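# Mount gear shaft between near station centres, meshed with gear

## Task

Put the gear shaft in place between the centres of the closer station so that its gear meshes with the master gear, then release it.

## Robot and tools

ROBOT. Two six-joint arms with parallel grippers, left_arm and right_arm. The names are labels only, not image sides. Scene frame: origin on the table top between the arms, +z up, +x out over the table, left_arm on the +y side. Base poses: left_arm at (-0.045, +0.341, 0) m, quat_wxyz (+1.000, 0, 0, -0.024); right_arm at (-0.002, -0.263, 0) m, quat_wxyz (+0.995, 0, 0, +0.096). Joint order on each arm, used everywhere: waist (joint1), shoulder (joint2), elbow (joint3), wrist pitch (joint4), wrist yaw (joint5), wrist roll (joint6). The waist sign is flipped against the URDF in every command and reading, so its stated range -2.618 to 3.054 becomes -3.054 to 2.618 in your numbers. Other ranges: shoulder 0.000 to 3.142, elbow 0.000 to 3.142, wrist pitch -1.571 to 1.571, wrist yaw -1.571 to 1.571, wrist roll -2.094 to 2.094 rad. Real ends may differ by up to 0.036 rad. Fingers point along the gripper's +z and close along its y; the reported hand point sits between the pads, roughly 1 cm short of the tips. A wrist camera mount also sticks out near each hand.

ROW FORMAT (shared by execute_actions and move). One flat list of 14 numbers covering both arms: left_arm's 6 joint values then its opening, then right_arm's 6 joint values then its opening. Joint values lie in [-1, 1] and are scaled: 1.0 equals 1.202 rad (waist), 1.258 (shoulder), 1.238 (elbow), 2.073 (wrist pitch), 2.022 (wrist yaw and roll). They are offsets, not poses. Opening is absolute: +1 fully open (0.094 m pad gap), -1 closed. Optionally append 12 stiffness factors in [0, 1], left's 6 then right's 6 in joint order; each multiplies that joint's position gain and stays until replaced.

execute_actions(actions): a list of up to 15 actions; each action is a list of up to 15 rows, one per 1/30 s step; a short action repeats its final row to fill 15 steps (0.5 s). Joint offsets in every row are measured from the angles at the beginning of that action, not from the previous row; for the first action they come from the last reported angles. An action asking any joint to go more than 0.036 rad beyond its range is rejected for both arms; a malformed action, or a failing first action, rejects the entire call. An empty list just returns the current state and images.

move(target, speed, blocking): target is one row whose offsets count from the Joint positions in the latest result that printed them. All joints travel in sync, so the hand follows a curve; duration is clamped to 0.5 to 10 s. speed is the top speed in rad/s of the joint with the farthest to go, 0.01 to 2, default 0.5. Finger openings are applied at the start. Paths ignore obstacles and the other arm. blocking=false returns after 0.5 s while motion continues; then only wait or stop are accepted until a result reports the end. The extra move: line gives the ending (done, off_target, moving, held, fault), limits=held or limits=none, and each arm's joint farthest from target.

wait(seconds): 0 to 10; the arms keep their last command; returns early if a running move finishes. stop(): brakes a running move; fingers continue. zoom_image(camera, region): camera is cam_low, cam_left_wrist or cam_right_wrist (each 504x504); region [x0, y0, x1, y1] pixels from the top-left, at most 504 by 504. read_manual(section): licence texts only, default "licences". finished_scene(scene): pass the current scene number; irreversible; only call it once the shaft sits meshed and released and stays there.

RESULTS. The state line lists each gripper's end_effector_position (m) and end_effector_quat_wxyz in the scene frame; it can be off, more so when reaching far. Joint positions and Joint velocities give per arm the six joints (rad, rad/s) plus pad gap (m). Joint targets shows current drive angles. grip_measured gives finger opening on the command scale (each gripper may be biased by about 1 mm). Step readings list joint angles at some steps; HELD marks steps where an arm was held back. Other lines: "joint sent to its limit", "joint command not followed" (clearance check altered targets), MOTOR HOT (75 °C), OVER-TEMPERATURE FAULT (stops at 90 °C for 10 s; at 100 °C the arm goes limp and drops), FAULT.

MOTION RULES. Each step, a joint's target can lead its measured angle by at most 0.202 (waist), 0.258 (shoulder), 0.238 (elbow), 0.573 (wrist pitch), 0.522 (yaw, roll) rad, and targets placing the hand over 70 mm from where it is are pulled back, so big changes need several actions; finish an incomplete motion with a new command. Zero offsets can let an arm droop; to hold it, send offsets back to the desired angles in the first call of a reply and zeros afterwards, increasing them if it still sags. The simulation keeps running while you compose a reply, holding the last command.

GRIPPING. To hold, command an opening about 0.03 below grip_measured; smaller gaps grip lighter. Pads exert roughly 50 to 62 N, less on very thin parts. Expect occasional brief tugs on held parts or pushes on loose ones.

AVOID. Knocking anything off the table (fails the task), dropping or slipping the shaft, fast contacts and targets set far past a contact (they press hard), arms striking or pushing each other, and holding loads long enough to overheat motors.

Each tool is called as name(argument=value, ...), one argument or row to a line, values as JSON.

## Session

execute_actions(
  actions=[],
)

Scene clock: 0.00 s.
left_arm: end_effector_position=(+0.2869, +0.5384, +0.1032) grip_measured=+1.000 end_effector_quat_wxyz=(-0.017, +0.852, -0.343, +0.396) | right_arm: end_effector_position=(-0.0944, +0.2057, +0.2005) grip_measured=+1.000 end_effector_quat_wxyz=(-0.033, -0.687, +0.671, +0.279)
Joint names: [waist, shoulder, elbow, wrist pitch, wrist yaw, wrist roll]
Joint positions: left_arm=[-0.897  1.714  1.114 -0.597  0.742 -1.672  0.094] | right_arm=[-1.417  2.041  2.047 -1.189 -0.427  0.1    0.094]
Joint velocities: left_arm=[ 0.012 -0.022  0.012  0.037 -0.051 -0.037  0.   ] | right_arm=[ 0.002 -0.007 -0.007  0.051  0.022  0.007  0.   ]
Motor temperatures (°C, as the motors report them): left_arm=[30 39 35 46 29 27] | right_arm=[30 30 34 39 28 28]
Joint targets: left_arm=[-0.897 1.705 1.122 -0.599 0.749 -1.670] | right_arm=[-1.417 2.035 2.053 -1.191 -0.432 0.097]
Joint stiffness scale: left_arm=[1. 1. 1. 1. 1. 1.] | right_arm=[1. 1. 1. 1. 1. 1.]

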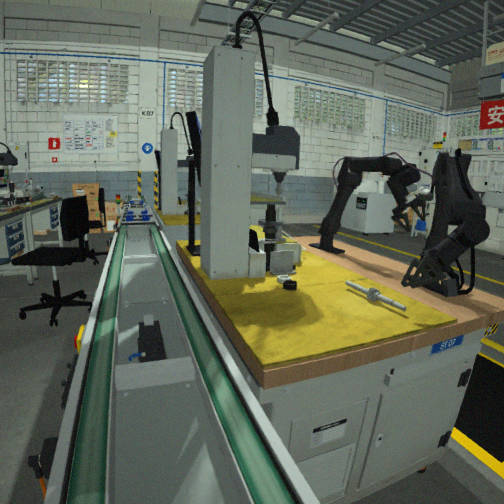

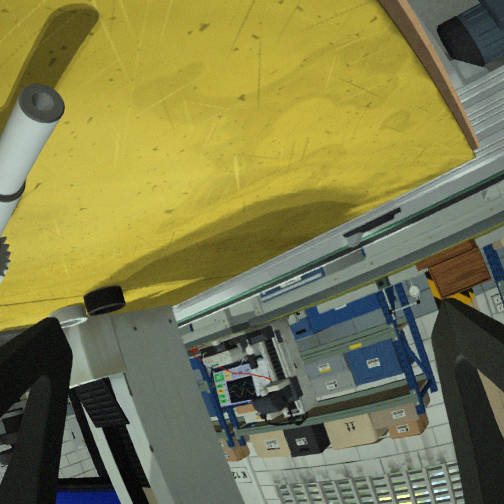

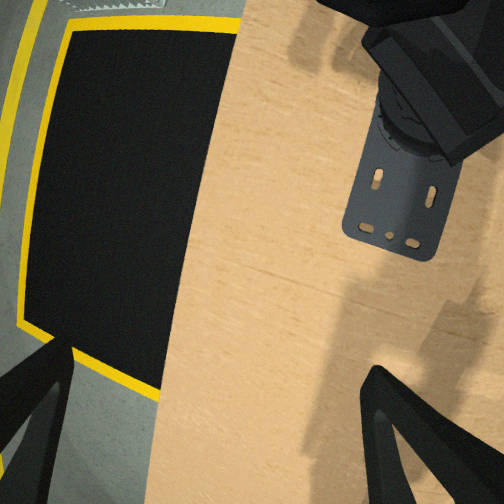

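move(
  target=[0.2,-0.05,0.37,-0.2,-0.2,0.5,1, 0.4,-0.95,-0.97,0.3,0.21,-0.05,1],
  speed=1.0,
)

move(
  target=[0.4,0,0,-0.17,-0.172,0.335,1, 0.47,-0.5,-0.58,0.29,0,0,1],
  speed=1.0,
)

Scene clock: 5.33 s.
left_arm: end_effector_position=(+0.3153, +0.5253, +0.1938) grip_measured=+1.000 end_effector_quat_wxyz=(+0.211, -0.549, +0.790, -0.173) | right_arm: end_effector_position=(+0.1232, +0.0121, +0.2418) grip_measured=+1.000 end_effector_quat_wxyz=(+0.398, -0.474, +0.742, +0.259)
Joint names: [waist, shoulder, elbow, wrist pitch, wrist yaw, wrist roll]
Joint positions: left_arm=[-0.666  1.677  1.548 -1.     0.344 -0.674  0.094] | right_arm=[-0.945  0.867  0.861 -0.575 -0.008  0.004  0.094]
Joint velocities: left_arm=[ 0.002 -0.042  0.007  0.051 -0.051 -0.022  0.   ] | right_arm=[ 0.007 -0.007  0.012  0.007  0.007  0.007  0.   ]
Motor temperatures (°C, as the motors report them): left_arm=[30 40 36 46 29 27] | right_arm=[30 32 35 39 28 28]
Joint targets: left_arm=[-0.657 1.652 1.572 -1.011 0.337 -0.661] | right_arm=[-0.936 0.846 0.847 -0.567 -0.002 -0.001]
Joint stiffness scale: left_arm=[1. 1. 1. 1. 1. 1.] | right_arm=[1. 1. 1. 1. 1. 1.]
move: off_target (left_arm, right_arm); limits=none; left_arm: farthest joint: the shoulder, 0.026 radians from its target (0.063 radians at the start); right_arm: farthest joint: the shoulder, 0.022 radians from its target (1.195 radians at the start)

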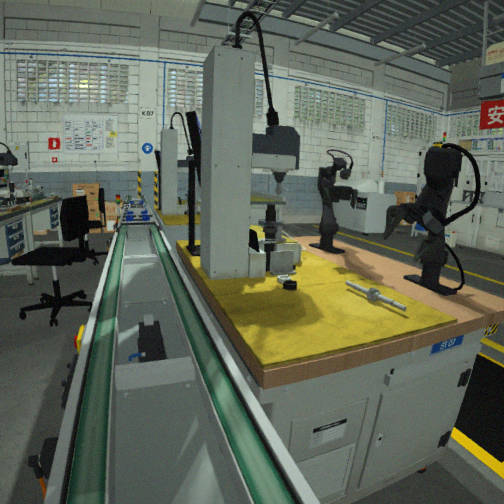

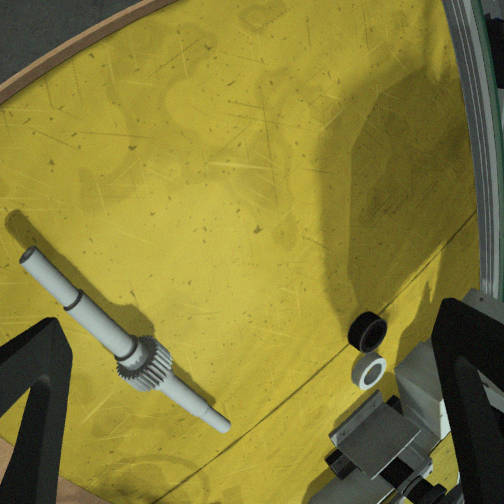

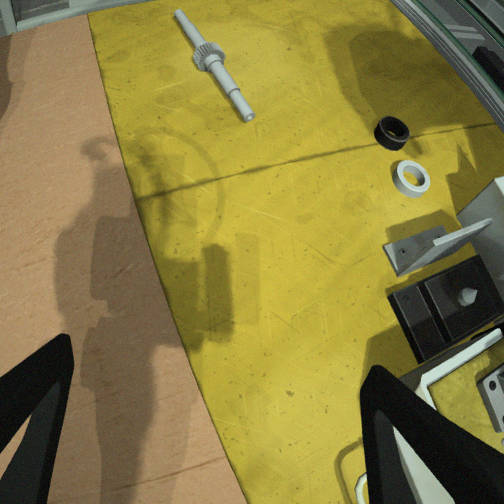

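Scene clock: 7.00 s.
left_arm: end_effector_position=(+0.2753, +0.3868, +0.1619) grip_measured=+1.000 end_effector_quat_wxyz=(+0.051, -0.073, +0.996, +0.001) | right_arm: end_effector_position=(+0.2167, -0.1171, +0.1974) grip_measured=+1.000 end_effector_quat_wxyz=(+0.645, -0.212, +0.707, +0.197)
Joint names: [waist, shoulder, elbow, wrist pitch, wrist yaw, wrist roll]
Joint positions: left_arm=[-0.189  1.677  1.548 -1.34   0.005 -0.005  0.094] | right_arm=[-0.389  0.264  0.153  0.02  -0.007  0.004  0.094]
Joint velocities: left_arm=[ 0.022 -0.002 -0.002 -0.081 -0.037  0.066  0.   ] | right_arm=[-0.002 -0.002 -0.012  0.007  0.022  0.022  0.   ]
Motor temperatures (°C, as the motors report them): left_arm=[30 41 36 45 29 27] | right_arm=[30 32 35 40 28 28]
Joint targets: left_arm=[-0.185 1.677 1.548 -1.352 -0.003 0.003] | right_arm=[-0.380 0.238 0.143 0.026 -0.008 0.004]
Joint stiffness scale: left_arm=[1. 1. 1. 1. 1. 1.] | right_arm=[1. 1. 1. 1. 1. 1.]
move: off_target (right_arm); limits=none; left_arm: farthest joint: the wrist pitch, 0.012 radians from its target (0.353 radians at the start); right_arm: farthest joint: the shoulder, 0.026 radians from its target (0.629 radians at the start)

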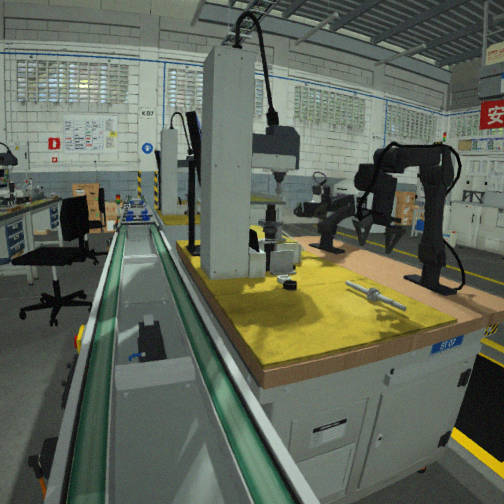

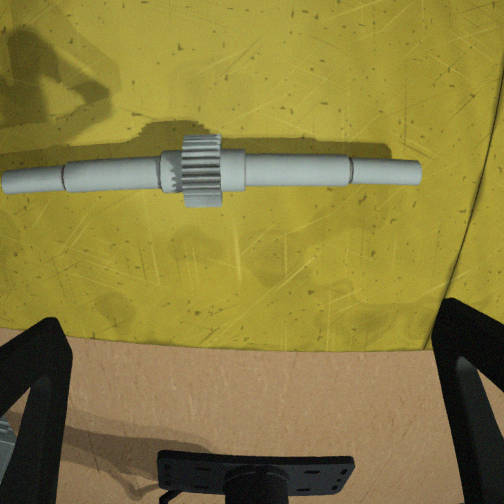

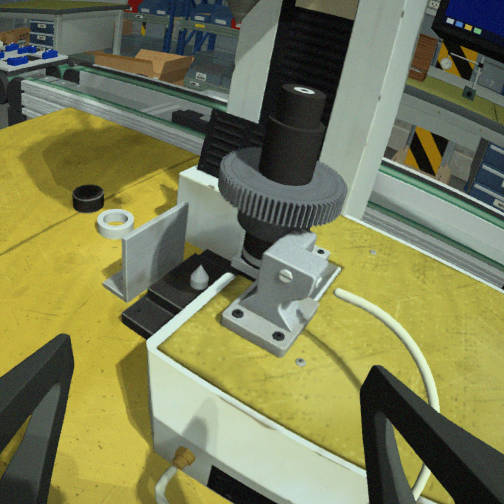

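move(
  target=[-0.177,0.13,-0.146,0.118,-0.005,-0.657,0.5, 0,0,0,0.03,0,0,1],
  speed=1.0,
)

Scene clock: 15.00 s.
left_arm: end_effector_position=(+0.2711, +0.4549, +0.0709) grip_measured=+0.501 end_effector_quat_wxyz=(-0.002, +0.741, -0.671, +0.004) | right_arm: end_effector_position=(+0.2175, -0.1166, +0.2114) grip_measured=+1.000 end_effector_quat_wxyz=(+0.665, -0.207, +0.689, +0.203)
Joint names: [waist, shoulder, elbow, wrist pitch, wrist yaw, wrist roll]
Joint positions: left_arm=[-0.392  1.833  1.376 -1.107  0.005 -1.325  0.071] | right_arm=[-0.389  0.264  0.153  0.077 -0.007  0.004  0.094]
Joint velocities: left_arm=[ 0.022 -0.012  0.002 -0.007  0.022 -0.037  0.   ] | right_arm=[-0.017 -0.002 -0.007 -0.022  0.007  0.007  0.   ]
Motor temperatures (°C, as the motors report them): left_arm=[30 41 36 44 29 27] | right_arm=[30 31 36 41 28 28]
Joint targets: left_arm=[-0.402 1.841 1.367 -1.096 -0.005 -1.334] | right_arm=[-0.389 0.264 0.153 0.082 -0.007 0.004]
Joint stiffness scale: left_arm=[1. 1. 1. 1. 1. 1.] | right_arm=[1. 1. 1. 1. 1. 1.]
move: done; limits=none; left_arm: farthest joint: the wrist pitch, 0.012 radians from its target (0.245 radians at the start); right_arm: farthest joint: the wrist pitch, 0.006 radians from its target (0.062 radians at the start)

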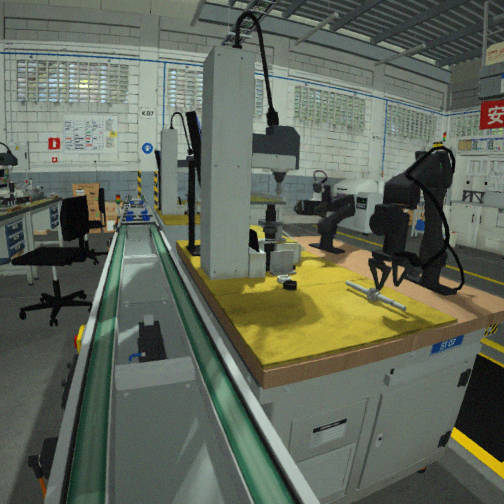

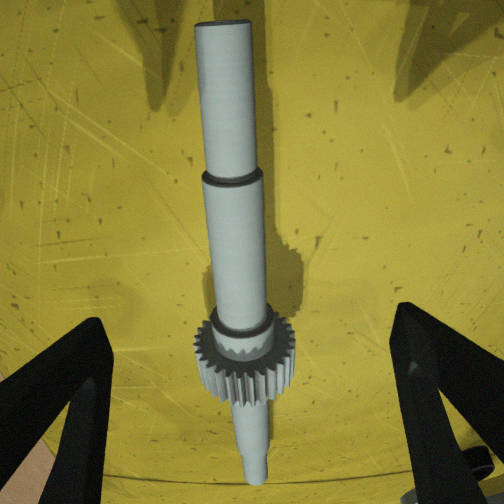

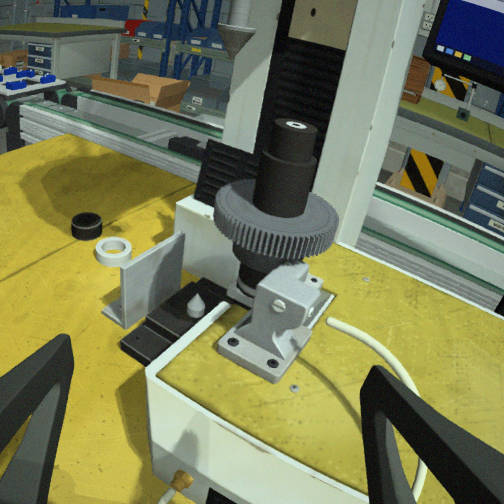

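move(
  target=[0,0.039,-0.115,0.087,0,-0.014,0, 0,0,0,0,0,0,1],
  speed=0.3,
)

Scene clock: 18.43 s.
left_arm: end_effector_position=(+0.2668, +0.4534, +0.0256) grip_measured=+0.001 end_effector_quat_wxyz=(+0.002, +0.748, -0.663, +0.002) | right_arm: end_effector_position=(+0.2175, -0.1166, +0.2114) grip_measured=+1.000 end_effector_quat_wxyz=(+0.665, -0.207, +0.689, +0.203)
Joint names: [waist, shoulder, elbow, wrist pitch, wrist yaw, wrist roll]
Joint positions: left_arm=[-0.392  1.874  1.242 -0.939  0.005 -1.346  0.047] | right_arm=[-0.389  0.264  0.153  0.077 -0.007  0.004  0.094]
Joint velocities: left_arm=[ 0.012  0.002 -0.002  0.066 -0.051 -0.037 -0.001] | right_arm=[-0.017 -0.017  0.007 -0.007  0.037 -0.066  0.   ]
Motor temperatures (°C, as the motors report them): left_arm=[30 42 36 44 29 27] | right_arm=[30 31 36 42 28 28]
Joint targets: left_arm=[-0.392 1.882 1.234 -0.927 0.005 -1.353] | right_arm=[-0.389 0.264 0.153 0.077 -0.007 0.004]
Joint stiffness scale: left_arm=[1. 1. 1. 1. 1. 1.] | right_arm=[1. 1. 1. 1. 1. 1.]
move: done; limits=none; left_arm: farthest joint: the wrist pitch, 0.012 radians from its target (0.181 radians at the start); right_arm: farthest joint: the waist, 0.000 radians from its target (0.000 radians at the start)

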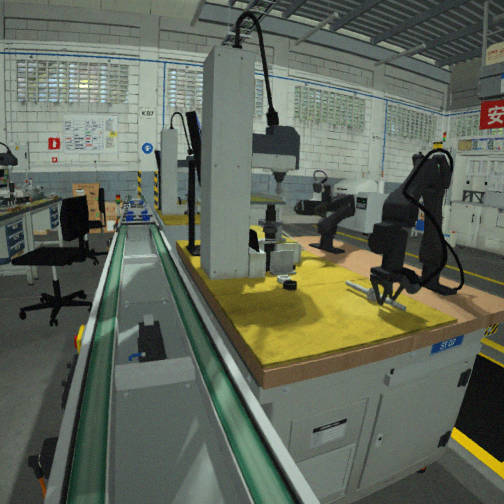

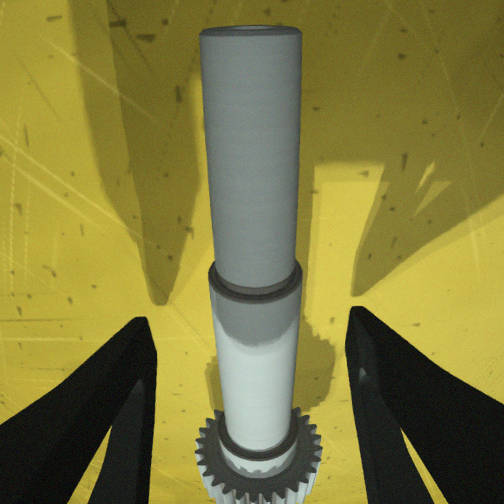

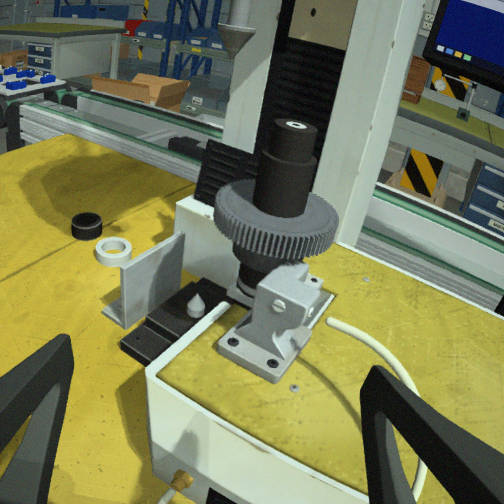

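execute_actions(
  actions=[
    [[0,0,0,0,0,0,-0.3,0,0,0,0,0,0,1],[0,0,0,0,0,0,-0.45,0,0,0,0,0,0,1],[0,0,0,0,0,0,-0.55,0,0,0,0,0,0,1],[0,0,0,0,0,0,-0.58,0,0,0,0,0,0,1],[0,0,0,0,0,0,-0.6,0,0,0,0,0,0,1],[0,0,0,0,0,0,-0.62,0,0,0,0,0,0,1],[0,0,0,0,0,0,-0.64,0,0,0,0,0,0,1],[0,0,0,0,0,0,-0.66,0,0,0,0,0,0,1],[0,0,0,0,0,0,-0.69,0,0,0,0,0,0,1],[0,0,0,0,0,0,-0.72,0,0,0,0,0,0,1]],
  ],
)

move(
  target=[0.1,-0.36,0.1,0,0,0,-0.72, 0,0,0,0,0,0,1],
  speed=0.45,
)

Scene clock: 29.20 s.
left_arm: end_effector_position=(+0.2670, +0.4534, +0.0256) grip_measured=-0.669 end_effector_quat_wxyz=(+0.001, +0.748, -0.663, +0.002) | right_arm: end_effector_position=(+0.2175, -0.1166, +0.2114) grip_measured=+1.000 end_effector_quat_wxyz=(+0.665, -0.207, +0.689, +0.203)
Joint names: [waist, shoulder, elbow, wrist pitch, wrist yaw, wrist roll]
Joint positions: left_arm=[-0.392  1.874  1.242 -0.938  0.005 -1.346  0.016] | right_arm=[-0.389  0.264  0.153  0.077 -0.007  0.004  0.094]
Joint velocities: left_arm=[-0.002 -0.022 -0.007  0.037 -0.022  0.022 -0.   ] | right_arm=[ 0.007 -0.007 -0.027  0.081 -0.037 -0.051  0.   ]
Motor temperatures (°C, as the motors report them): left_arm=[30 42 36 43 29 27] | right_arm=[30 31 37 43 28 28]
Joint targets: left_arm=[-0.392 1.874 1.242 -0.939 0.005 -1.346] | right_arm=[-0.389 0.264 0.153 0.077 -0.007 0.004]
Joint stiffness scale: left_arm=[1. 1. 1. 1. 1. 1.] | right_arm=[1. 1. 1. 1. 1. 1.]
Step readings (joint positions):
0: left_arm=[-0.392 1.874 1.242 -0.938 0.005 -1.346] | right_arm=[-0.389 0.264 0.153 0.077 -0.007 0.004]
1: left_arm=[-0.392 1.874 1.242 -0.938 0.005 -1.346] | right_arm=[-0.389 0.264 0.153 0.077 -0.007 0.004]
2: left_arm=[-0.392 1.874 1.242 -0.938 0.005 -1.346] | right_arm=[-0.389 0.264 0.153 0.077 -0.007 0.004]
4: left_arm=[-0.392 1.874 1.242 -0.938 0.005 -1.346] | right_arm=[-0.389 0.264 0.153 0.077 -0.007 0.004]
8: left_arm=[-0.392 1.874 1.242 -0.938 0.005 -1.346] | right_arm=[-0.389 0.264 0.153 0.077 -0.007 0.004]
15: Joint positions above

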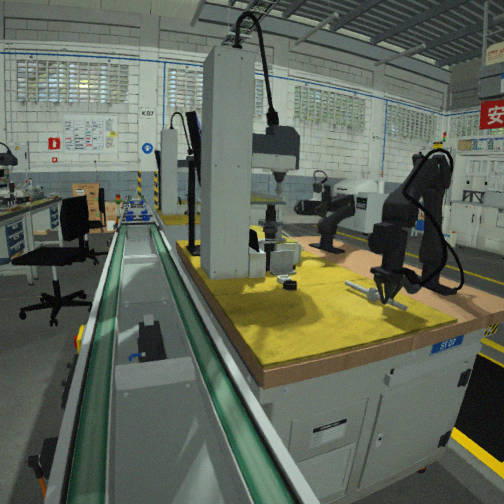

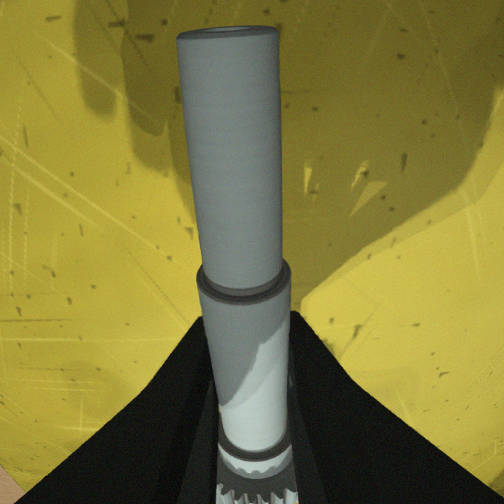

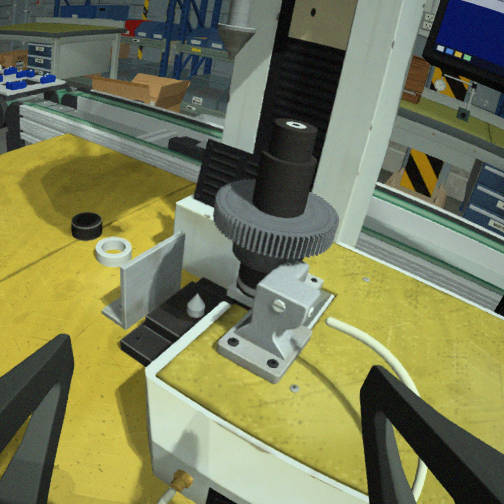

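Scene clock: 30.90 s.
left_arm: end_effector_position=(+0.2979, +0.4247, +0.1873) grip_measured=-0.669 end_effector_quat_wxyz=(-0.199, +0.691, -0.684, +0.122) | right_arm: end_effector_position=(+0.2175, -0.1166, +0.2114) grip_measured=+1.000 end_effector_quat_wxyz=(+0.665, -0.207, +0.689, +0.203)
Joint names: [waist, shoulder, elbow, wrist pitch, wrist yaw, wrist roll]
Joint positions: left_arm=[-0.282  1.457  1.327 -0.971 -0.003 -1.346  0.016] | right_arm=[-0.389  0.264  0.153  0.077 -0.007  0.004  0.094]
Joint velocities: left_arm=[ 0.007  0.007 -0.002 -0.037 -0.037  0.066  0.001] | right_arm=[ 0.007 -0.002  0.007 -0.022 -0.037  0.037  0.   ]
Motor temperatures (°C, as the motors report them): left_arm=[30 43 37 43 29 27] | right_arm=[30 31 37 43 28 28]
Joint targets: left_arm=[-0.272 1.421 1.365 -0.938 0.005 -1.346] | right_arm=[-0.389 0.264 0.153 0.077 -0.007 0.004]
Joint stiffness scale: left_arm=[1. 1. 1. 1. 1. 1.] | right_arm=[1. 1. 1. 1. 1. 1.]
move: off_target (left_arm); limits=none; left_arm: farthest joint: the elbow, 0.038 radians from its target (0.124 radians at the start); right_arm: farthest joint: the waist, 0.000 radians from its target (0.000 radians at the start)

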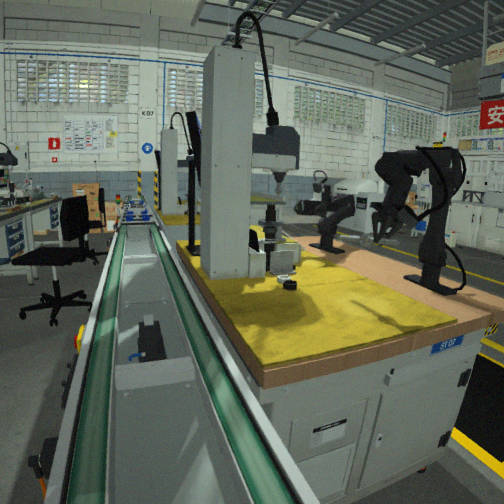

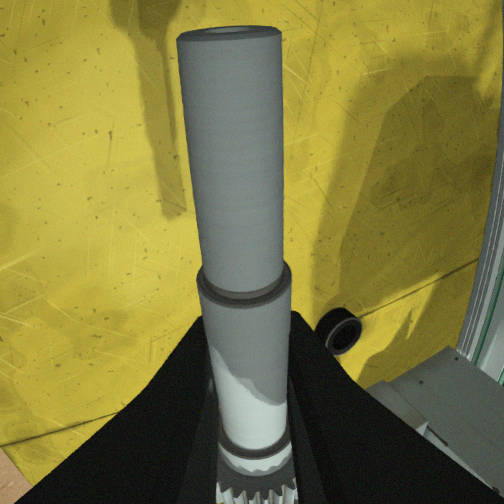

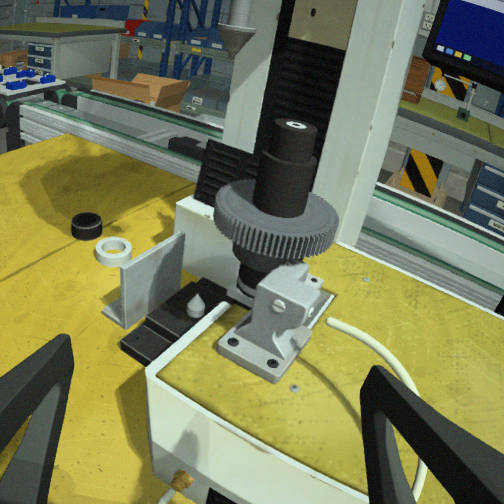

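move(
  target=[0.78,0.02,-0.43,0.83,0,0.664,-0.72, 0,0,0,0,0,0,1],
  speed=0.6,
)

zoom_image(
  camera="cam_low",
  region=[230, 155, 360, 285],
)

Scene clock: 37.83 s.
left_arm: end_effector_position=(+0.3169, +0.0389, +0.2383) grip_measured=-0.669 end_effector_quat_wxyz=(+0.627, +0.250, +0.701, -0.231) | right_arm: end_effector_position=(+0.2175, -0.1166, +0.2114) grip_measured=+1.000 end_effector_quat_wxyz=(+0.665, -0.207, +0.689, +0.203)
Joint names: [waist, shoulder, elbow, wrist pitch, wrist yaw, wrist roll]
Joint positions: left_arm=[ 0.651  1.498  0.777  0.614 -0.002 -0.011  0.016] | right_arm=[-0.389  0.264  0.153  0.077 -0.007  0.004  0.094]
Joint velocities: left_arm=[ 0.027 -0.022 -0.007  0.007 -0.022 -0.037 -0.001] | right_arm=[ 0.017  0.012 -0.007  0.022 -0.037  0.051  0.   ]
Motor temperatures (°C, as the motors report them): left_arm=[30 43 38 45 29 27] | right_arm=[30 30 38 44 28 28]
Joint targets: left_arm=[0.656 1.482 0.795 0.749 -0.003 -0.003] | right_arm=[-0.389 0.264 0.153 0.077 -0.007 0.004]
Joint stiffness scale: left_arm=[1. 1. 1. 1. 1. 1.] | right_arm=[1. 1. 1. 1. 1. 1.]
move: off_target (left_arm); limits=none; left_arm: farthest joint: the wrist pitch, 0.136 radians from its target (1.721 radians at the start); right_arm: farthest joint: the waist, 0.000 radians from its target (0.000 radians at the start)

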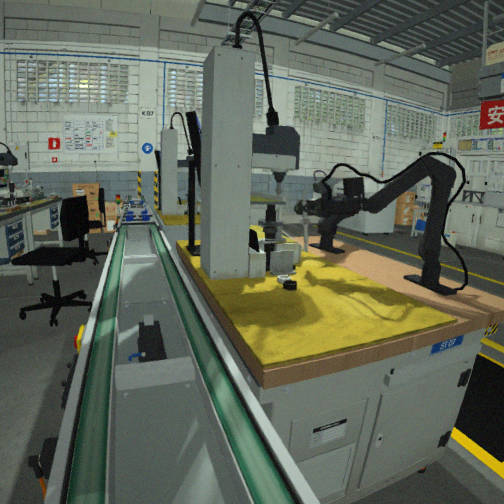

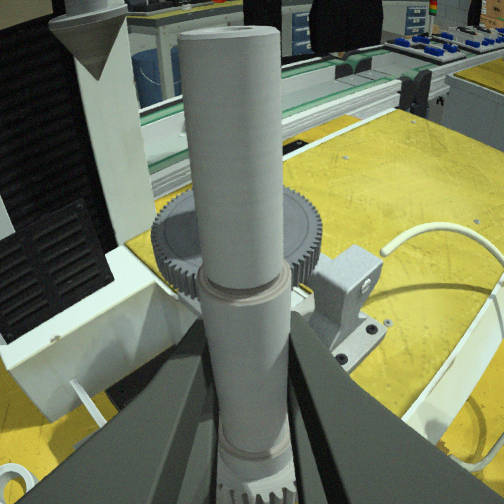

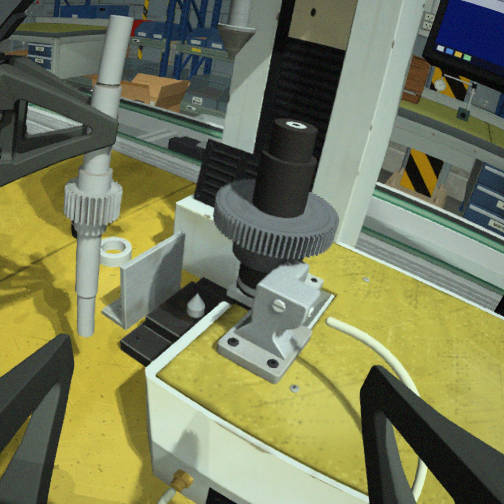

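Region (230, 155, 360, 285) of cam_low's 504x504 image, scaled by 3.877, with more detail than that image has.

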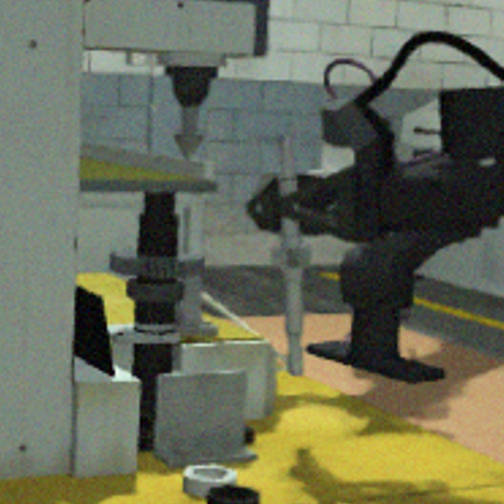

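move(
  target=[-0.063,0.187,0.2245,0.046,0,-0.018,-0.72, 0,0,0,0,0,0,1],
  speed=0.17,
)

zoom_image(
  camera="cam_low",
  region=[230, 155, 360, 285],
)

Scene clock: 45.20 s.
left_arm: end_effector_position=(+0.3850, +0.0270, +0.2103) grip_measured=-0.669 end_effector_quat_wxyz=(+0.606, +0.224, +0.734, -0.211) | right_arm: end_effector_position=(+0.2175, -0.1166, +0.2114) grip_measured=+1.000 end_effector_quat_wxyz=(+0.665, -0.207, +0.689, +0.203)
Joint names: [waist, shoulder, elbow, wrist pitch, wrist yaw, wrist roll]
Joint positions: left_arm=[ 0.586  1.755  1.001  0.576 -0.002 -0.039  0.016] | right_arm=[-0.389  0.264  0.153  0.077 -0.007  0.004  0.094]
Joint velocities: left_arm=[ 0.007  0.002 -0.017 -0.022  0.037  0.051 -0.001] | right_arm=[ 0.012 -0.012  0.012  0.037 -0.022 -0.066  0.   ]
Motor temperatures (°C, as the motors report them): left_arm=[30 43 39 51 29 27] | right_arm=[30 30 38 44 28 28]
Joint targets: left_arm=[0.576 1.733 1.054 0.709 -0.002 -0.048] | right_arm=[-0.389 0.264 0.153 0.077 -0.007 0.004]
Joint stiffness scale: left_arm=[1. 1. 1. 1. 1. 1.] | right_arm=[1. 1. 1. 1. 1. 1.]
move: off_target (left_arm); limits=none; left_arm: farthest joint: the wrist pitch, 0.133 radians from its target (0.096 radians at the start); right_arm: farthest joint: the waist, 0.000 radians from its target (0.000 radians at the start)

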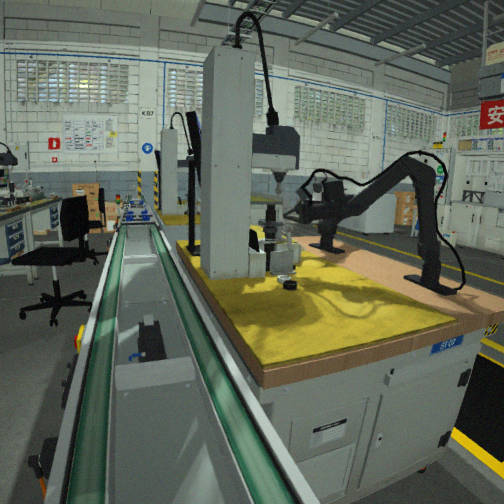

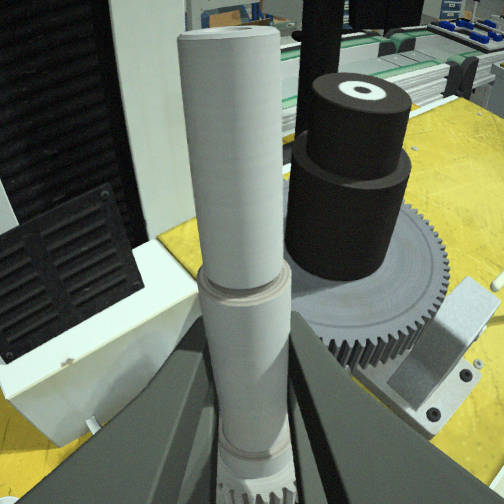

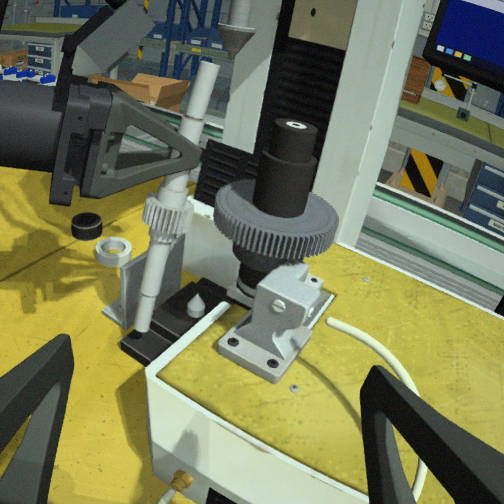

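Region (230, 155, 360, 285) of cam_low's 504x504 image, scaled by 3.877, with more detail than that image has.

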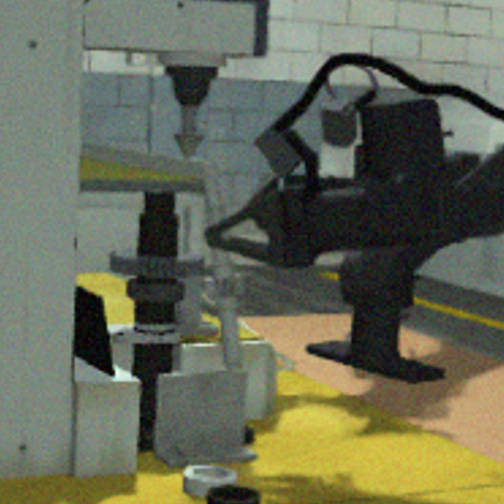

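execute_actions(
  actions=[
    [[-0.009,-0.013,0.049,0.058,0,0,-0.72,0,0,0,0,0,0,1],[-0.01,-0.008,0.055,0.058,0,0,-0.72,0,0,0,0,0,0,1],[-0.012,-0.003,0.061,0.058,0,0,-0.72,0,0,0,0,0,0,1],[-0.013,0.002,0.067,0.058,0,0,-0.72,0,0,0,0,0,0,1],[-0.014,0.007,0.073,0.058,0,0,-0.72,0,0,0,0,0,0,1],[-0.015,0.012,0.079,0.058,0,0,-0.72,0,0,0,0,0,0,1],[-0.017,0.017,0.085,0.058,0,0,-0.72,0,0,0,0,0,0,1],[-0.018,0.022,0.091,0.058,0,0,-0.72,0,0,0,0,0,0,1],[-0.019,0.027,0.097,0.058,0,0,-0.72,0,0,0,0,0,0,1],[-0.02,0.032,0.102,0.058,0,0,-0.72,0,0,0,0,0,0,1]],
  ],
)

wait(
  seconds=0.3,
)

zoom_image(
  camera="cam_right_wrist",
  region=[170, 0, 290, 120],
)

Scene clock: 51.60 s.
left_arm: end_effector_position=(+0.4043, +0.0230, +0.2106) grip_measured=-0.669 end_effector_quat_wxyz=(+0.611, +0.218, +0.733, -0.207) | right_arm: end_effector_position=(+0.2175, -0.1166, +0.2114) grip_measured=+1.000 end_effector_quat_wxyz=(+0.665, -0.207, +0.689, +0.203)
Joint names: [waist, shoulder, elbow, wrist pitch, wrist yaw, wrist roll]
Joint positions: left_arm=[ 0.571  1.819  1.074  0.576 -0.002 -0.039  0.016] | right_arm=[-0.389  0.264  0.153  0.077 -0.007  0.004  0.094]
Joint velocities: left_arm=[ 0.007  0.012 -0.007  0.007 -0.022 -0.066 -0.   ] | right_arm=[ 0.012  0.002 -0.002  0.007  0.037  0.022  0.   ]
Motor temperatures (°C, as the motors report them): left_arm=[30 44 41 54 29 27] | right_arm=[30 30 38 44 28 28]
Joint targets: left_arm=[0.562 1.795 1.127 0.696 -0.002 -0.039] | right_arm=[-0.389 0.264 0.153 0.077 -0.007 0.004]
Joint stiffness scale: left_arm=[1. 1. 1. 1. 1. 1.] | right_arm=[1. 1. 1. 1. 1. 1.]
Step readings (joint positions):
0: left_arm=[0.586 1.755 1.001 0.576 -0.002 -0.039] | right_arm=[-0.389 0.264 0.153 0.077 -0.007 0.004]
1: left_arm=[0.586 1.755 1.001 0.576 -0.002 -0.039] | right_arm=[-0.389 0.264 0.153 0.077 -0.007 0.004]
2: left_arm=[0.586 1.756 1.002 0.576 -0.002 -0.039] | right_arm=[-0.389 0.264 0.153 0.077 -0.007 0.004]
4: left_arm=[0.586 1.765 1.015 0.576 -0.002 -0.039] | right_arm=[-0.389 0.264 0.153 0.077 -0.007 0.004]
8: left_arm=[0.582 1.792 1.048 0.576 -0.002 -0.039] | right_arm=[-0.389 0.264 0.153 0.077 -0.007 0.004]
15: Joint positions above

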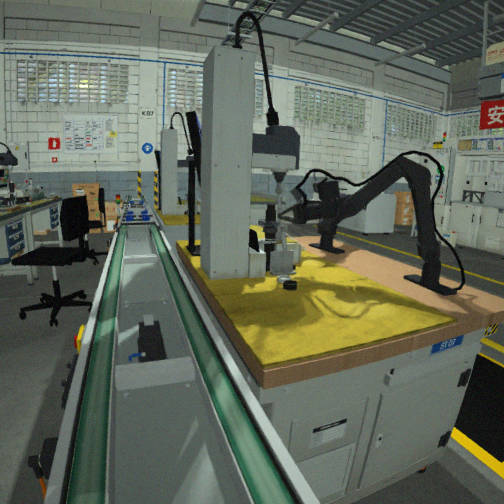

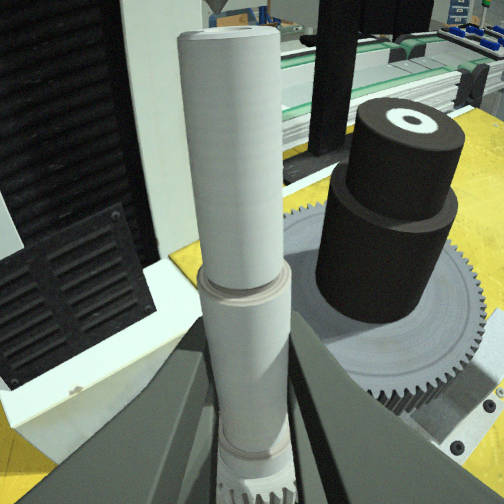

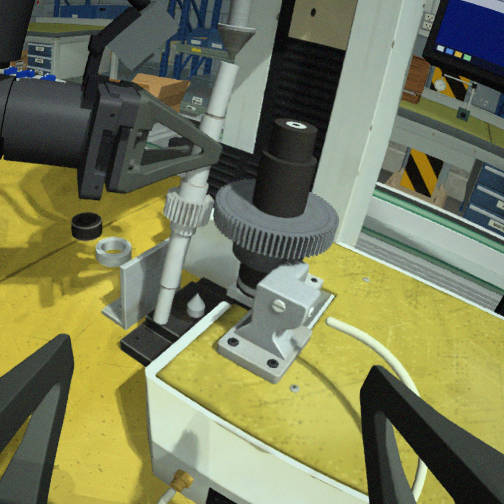

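Scene clock: 51.90 s.
left_arm: end_effector_position=(+0.4043, +0.0230, +0.2104) grip_measured=-0.669 end_effector_quat_wxyz=(+0.610, +0.218, +0.733, -0.207) | right_arm: end_effector_position=(+0.2175, -0.1166, +0.2114) grip_measured=+1.000 end_effector_quat_wxyz=(+0.665, -0.207, +0.689, +0.203)
Joint names: [waist, shoulder, elbow, wrist pitch, wrist yaw, wrist roll]
Joint positions: left_arm=[ 0.571  1.819  1.074  0.576 -0.002 -0.039  0.016] | right_arm=[-0.389  0.264  0.153  0.077 -0.007  0.004  0.094]
Joint velocities: left_arm=[ 0.002 -0.017  0.007 -0.022 -0.037 -0.066  0.   ] | right_arm=[ 0.007 -0.022  0.002 -0.066 -0.007  0.007  0.   ]
Motor temperatures (°C, as the motors report them): left_arm=[30 44 41 54 29 27] | right_arm=[30 30 38 44 28 28]
Joint targets: left_arm=[0.562 1.795 1.127 0.696 -0.002 -0.039] | right_arm=[-0.389 0.264 0.153 0.077 -0.007 0.004]
Joint stiffness scale: left_arm=[1. 1. 1. 1. 1. 1.] | right_arm=[1. 1. 1. 1. 1. 1.]
wait: 0.30 s; at rest by 0.17 s

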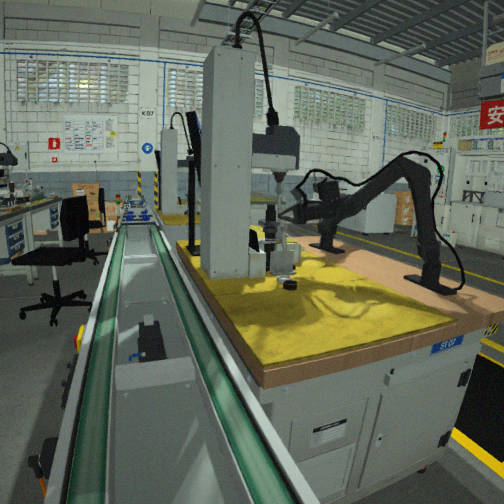

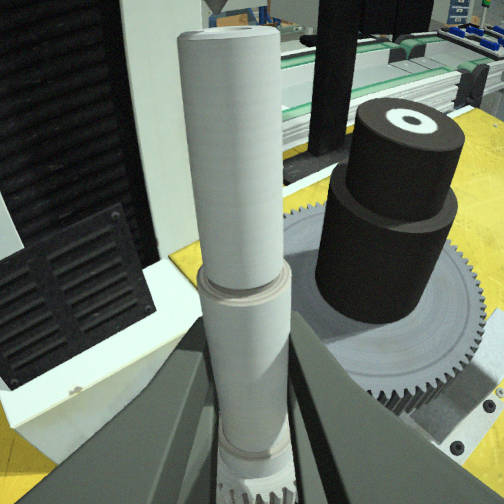

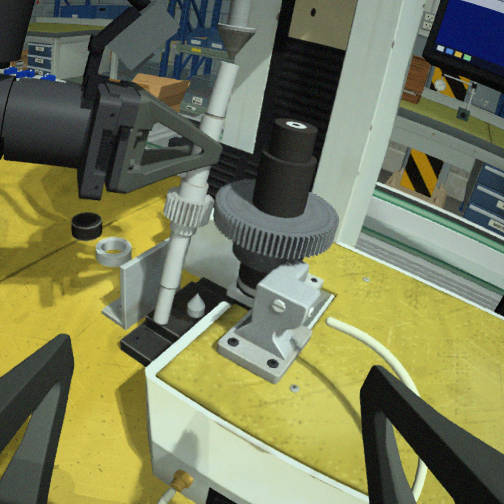

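Region (170, 0, 290, 120) of cam_right_wrist's 504x504 image, scaled by 4.200, with more detail than that image has.

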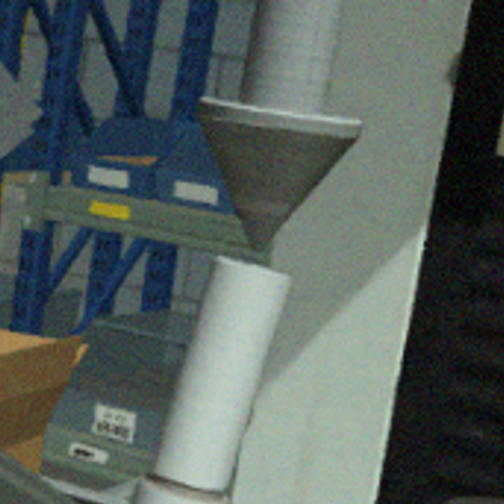

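execute_actions(
  actions=[
    [[-0.011,-0.021,0.025,0.065,0,0,-0.72,-0.014,0.179,0.078,0.112,-0.025,0.036,-0.1]],
    [[0,-0.021,0.022,0.076,0,0,-0.72,0,0.179,0.078,0.112,0,0,-0.1]],
    [[0,-0.021,0.022,0.074,0,0,-0.72,0,0.179,0.078,0.112,0,0,-0.1]],
    [[0,-0.021,0.022,0.062,0,0,-0.72,0,0.179,0.078,0.112,0,0,-0.1]],
    [[0,-0.021,0.022,0.062,0,0,-0.72,0,0.179,0.078,0.112,0,0,-0.1]],
  ],
)

Scene clock: 60.17 s.
left_arm: end_effector_position=(+0.4051, +0.0226, +0.2155) grip_measured=-0.669 end_effector_quat_wxyz=(+0.618, +0.215, +0.726, -0.210) | right_arm: end_effector_position=(+0.3368, -0.0255, +0.3116) grip_measured=-0.098 end_effector_quat_wxyz=(+0.763, -0.170, +0.560, +0.275)
Joint names: [waist, shoulder, elbow, wrist pitch, wrist yaw, wrist roll]
Joint positions: left_arm=[ 0.571  1.819  1.074  0.597 -0.003 -0.039  0.016] | right_arm=[-0.397  1.385  0.534  1.172 -0.05   0.069  0.042]
Joint velocities: left_arm=[ 0.017 -0.002 -0.027 -0.051  0.022  0.022  0.   ] | right_arm=[-0.002  0.017 -0.032  0.066  0.007 -0.081  0.001]
Motor temperatures (°C, as the motors report them): left_arm=[30 46 42 57 29 27] | right_arm=[30 30 39 44 28 28]
Joint targets: left_arm=[0.571 1.793 1.101 0.726 -0.003 -0.039] | right_arm=[-0.397 1.381 0.550 1.187 -0.050 0.069]
Joint stiffness scale: left_arm=[1. 1. 1. 1. 1. 1.] | right_arm=[1. 1. 1. 1. 1. 1.]
Step readings (joint positions; steps 1 to 15: 1st action; 16 to 30: 2nd action; 31 to 45: 3rd action; 46 to 60: 4th action; 61 to 75: 5th action):
0: left_arm=[0.571 1.819 1.074 0.576 -0.002 -0.039] | right_arm=[-0.389 0.264 0.153 0.077 -0.007 0.004]
1: left_arm=[0.571 1.819 1.074 0.576 -0.002 -0.039] | right_arm=[-0.390 0.295 0.159 0.101 -0.012 0.014]
2: left_arm=[0.571 1.819 1.074 0.576 -0.002 -0.039] | right_arm=[-0.392 0.365 0.182 0.140 -0.020 0.025]
4: left_arm=[0.571 1.819 1.074 0.577 -0.002 -0.039] | right_arm=[-0.396 0.463 0.217 0.200 -0.031 0.042]
8: left_arm=[0.571 1.819 1.074 0.577 -0.002 -0.039] | right_arm=[-0.397 0.483 0.225 0.266 -0.044 0.059]
15: left_arm=[0.571 1.819 1.074 0.578 -0.002 -0.039] | right_arm=[-0.397 0.483 0.225 0.297 -0.050 0.069]
16: left_arm=[0.571 1.819 1.074 0.579 -0.002 -0.039] | right_arm=[-0.397 0.513 0.232 0.325 -0.050 0.069]
17: left_arm=[0.571 1.819 1.074 0.582 -0.002 -0.039] | right_arm=[-0.397 0.580 0.256 0.367 -0.050 0.069]
19: left_arm=[0.571 1.819 1.074 0.589 -0.002 -0.039] | right_arm=[-0.397 0.680 0.293 0.427 -0.050 0.069]
23: left_arm=[0.571 1.819 1.074 0.595 -0.002 -0.039] | right_arm=[-0.397 0.705 0.299 0.481 -0.050 0.069]
30: left_arm=[0.571 1.819 1.074 0.595 -0.002 -0.039] | right_arm=[-0.397 0.705 0.299 0.517 -0.050 0.069]
31: left_arm=[0.571 1.819 1.074 0.596 -0.002 -0.039] | right_arm=[-0.397 0.734 0.306 0.549 -0.050 0.069]
32: left_arm=[0.571 1.819 1.074 0.597 -0.002 -0.039] | right_arm=[-0.397 0.798 0.331 0.595 -0.050 0.069]
34: left_arm=[0.571 1.819 1.074 0.597 -0.003 -0.039] | right_arm=[-0.397 0.898 0.371 0.653 -0.050 0.069]
38: left_arm=[0.571 1.819 1.074 0.597 -0.003 -0.039] | right_arm=[-0.397 0.929 0.375 0.696 -0.050 0.069]
45: left_arm=[0.571 1.819 1.074 0.597 -0.003 -0.039] | right_arm=[-0.397 0.929 0.375 0.737 -0.050 0.069]
46: left_arm=[0.571 1.819 1.074 0.597 -0.003 -0.039] | right_arm=[-0.397 0.957 0.382 0.772 -0.050 0.069]
47: left_arm=[0.571 1.819 1.074 0.597 -0.003 -0.039] | right_arm=[-0.397 1.018 0.408 0.822 -0.050 0.069]
49: left_arm=[0.571 1.819 1.074 0.597 -0.003 -0.039] | right_arm=[-0.397 1.118 0.450 0.878 -0.050 0.069]
53: left_arm=[0.571 1.819 1.074 0.597 -0.003 -0.039] | right_arm=[-0.397 1.156 0.453 0.910 -0.050 0.069]
60: left_arm=[0.571 1.819 1.074 0.597 -0.003 -0.039] | right_arm=[-0.397 1.156 0.453 0.955 -0.050 0.069]
61: left_arm=[0.571 1.819 1.074 0.597 -0.003 -0.039] | right_arm=[-0.397 1.183 0.461 0.993 -0.050 0.069]
62: left_arm=[0.571 1.819 1.074 0.597 -0.003 -0.039] | right_arm=[-0.397 1.242 0.489 1.048 -0.050 0.069]
64: left_arm=[0.571 1.819 1.074 0.597 -0.003 -0.039] | right_arm=[-0.397 1.340 0.531 1.102 -0.050 0.069]
68: left_arm=[0.571 1.819 1.074 0.597 -0.003 -0.039] | right_arm=[-0.397 1.385 0.534 1.124 -0.050 0.069]
75: Joint positions above

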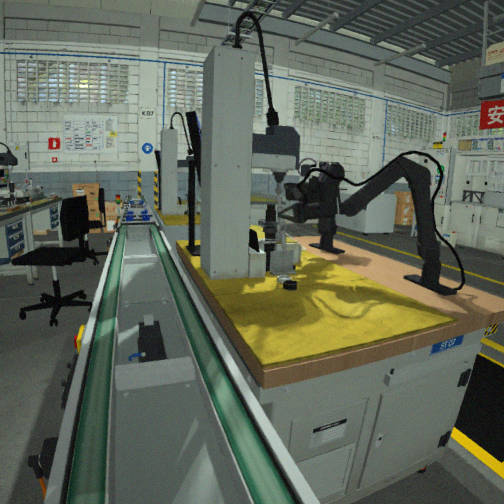

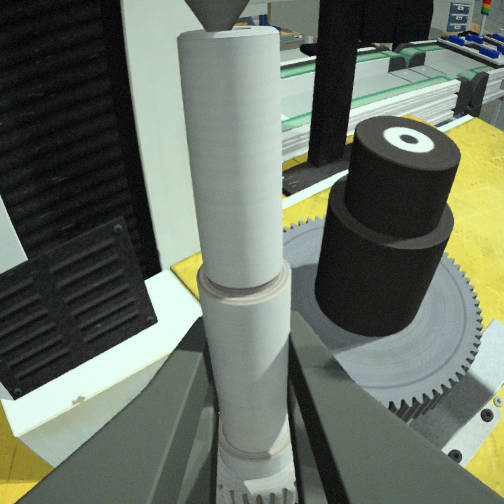

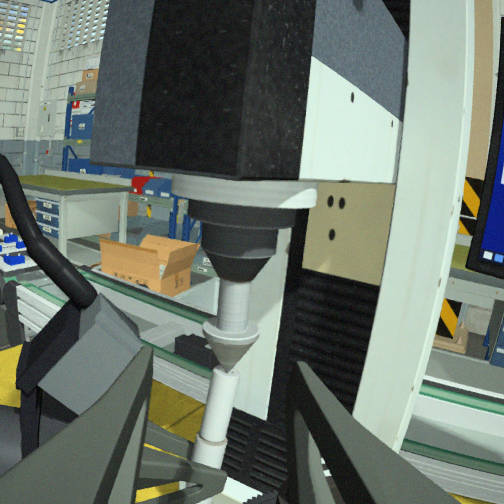

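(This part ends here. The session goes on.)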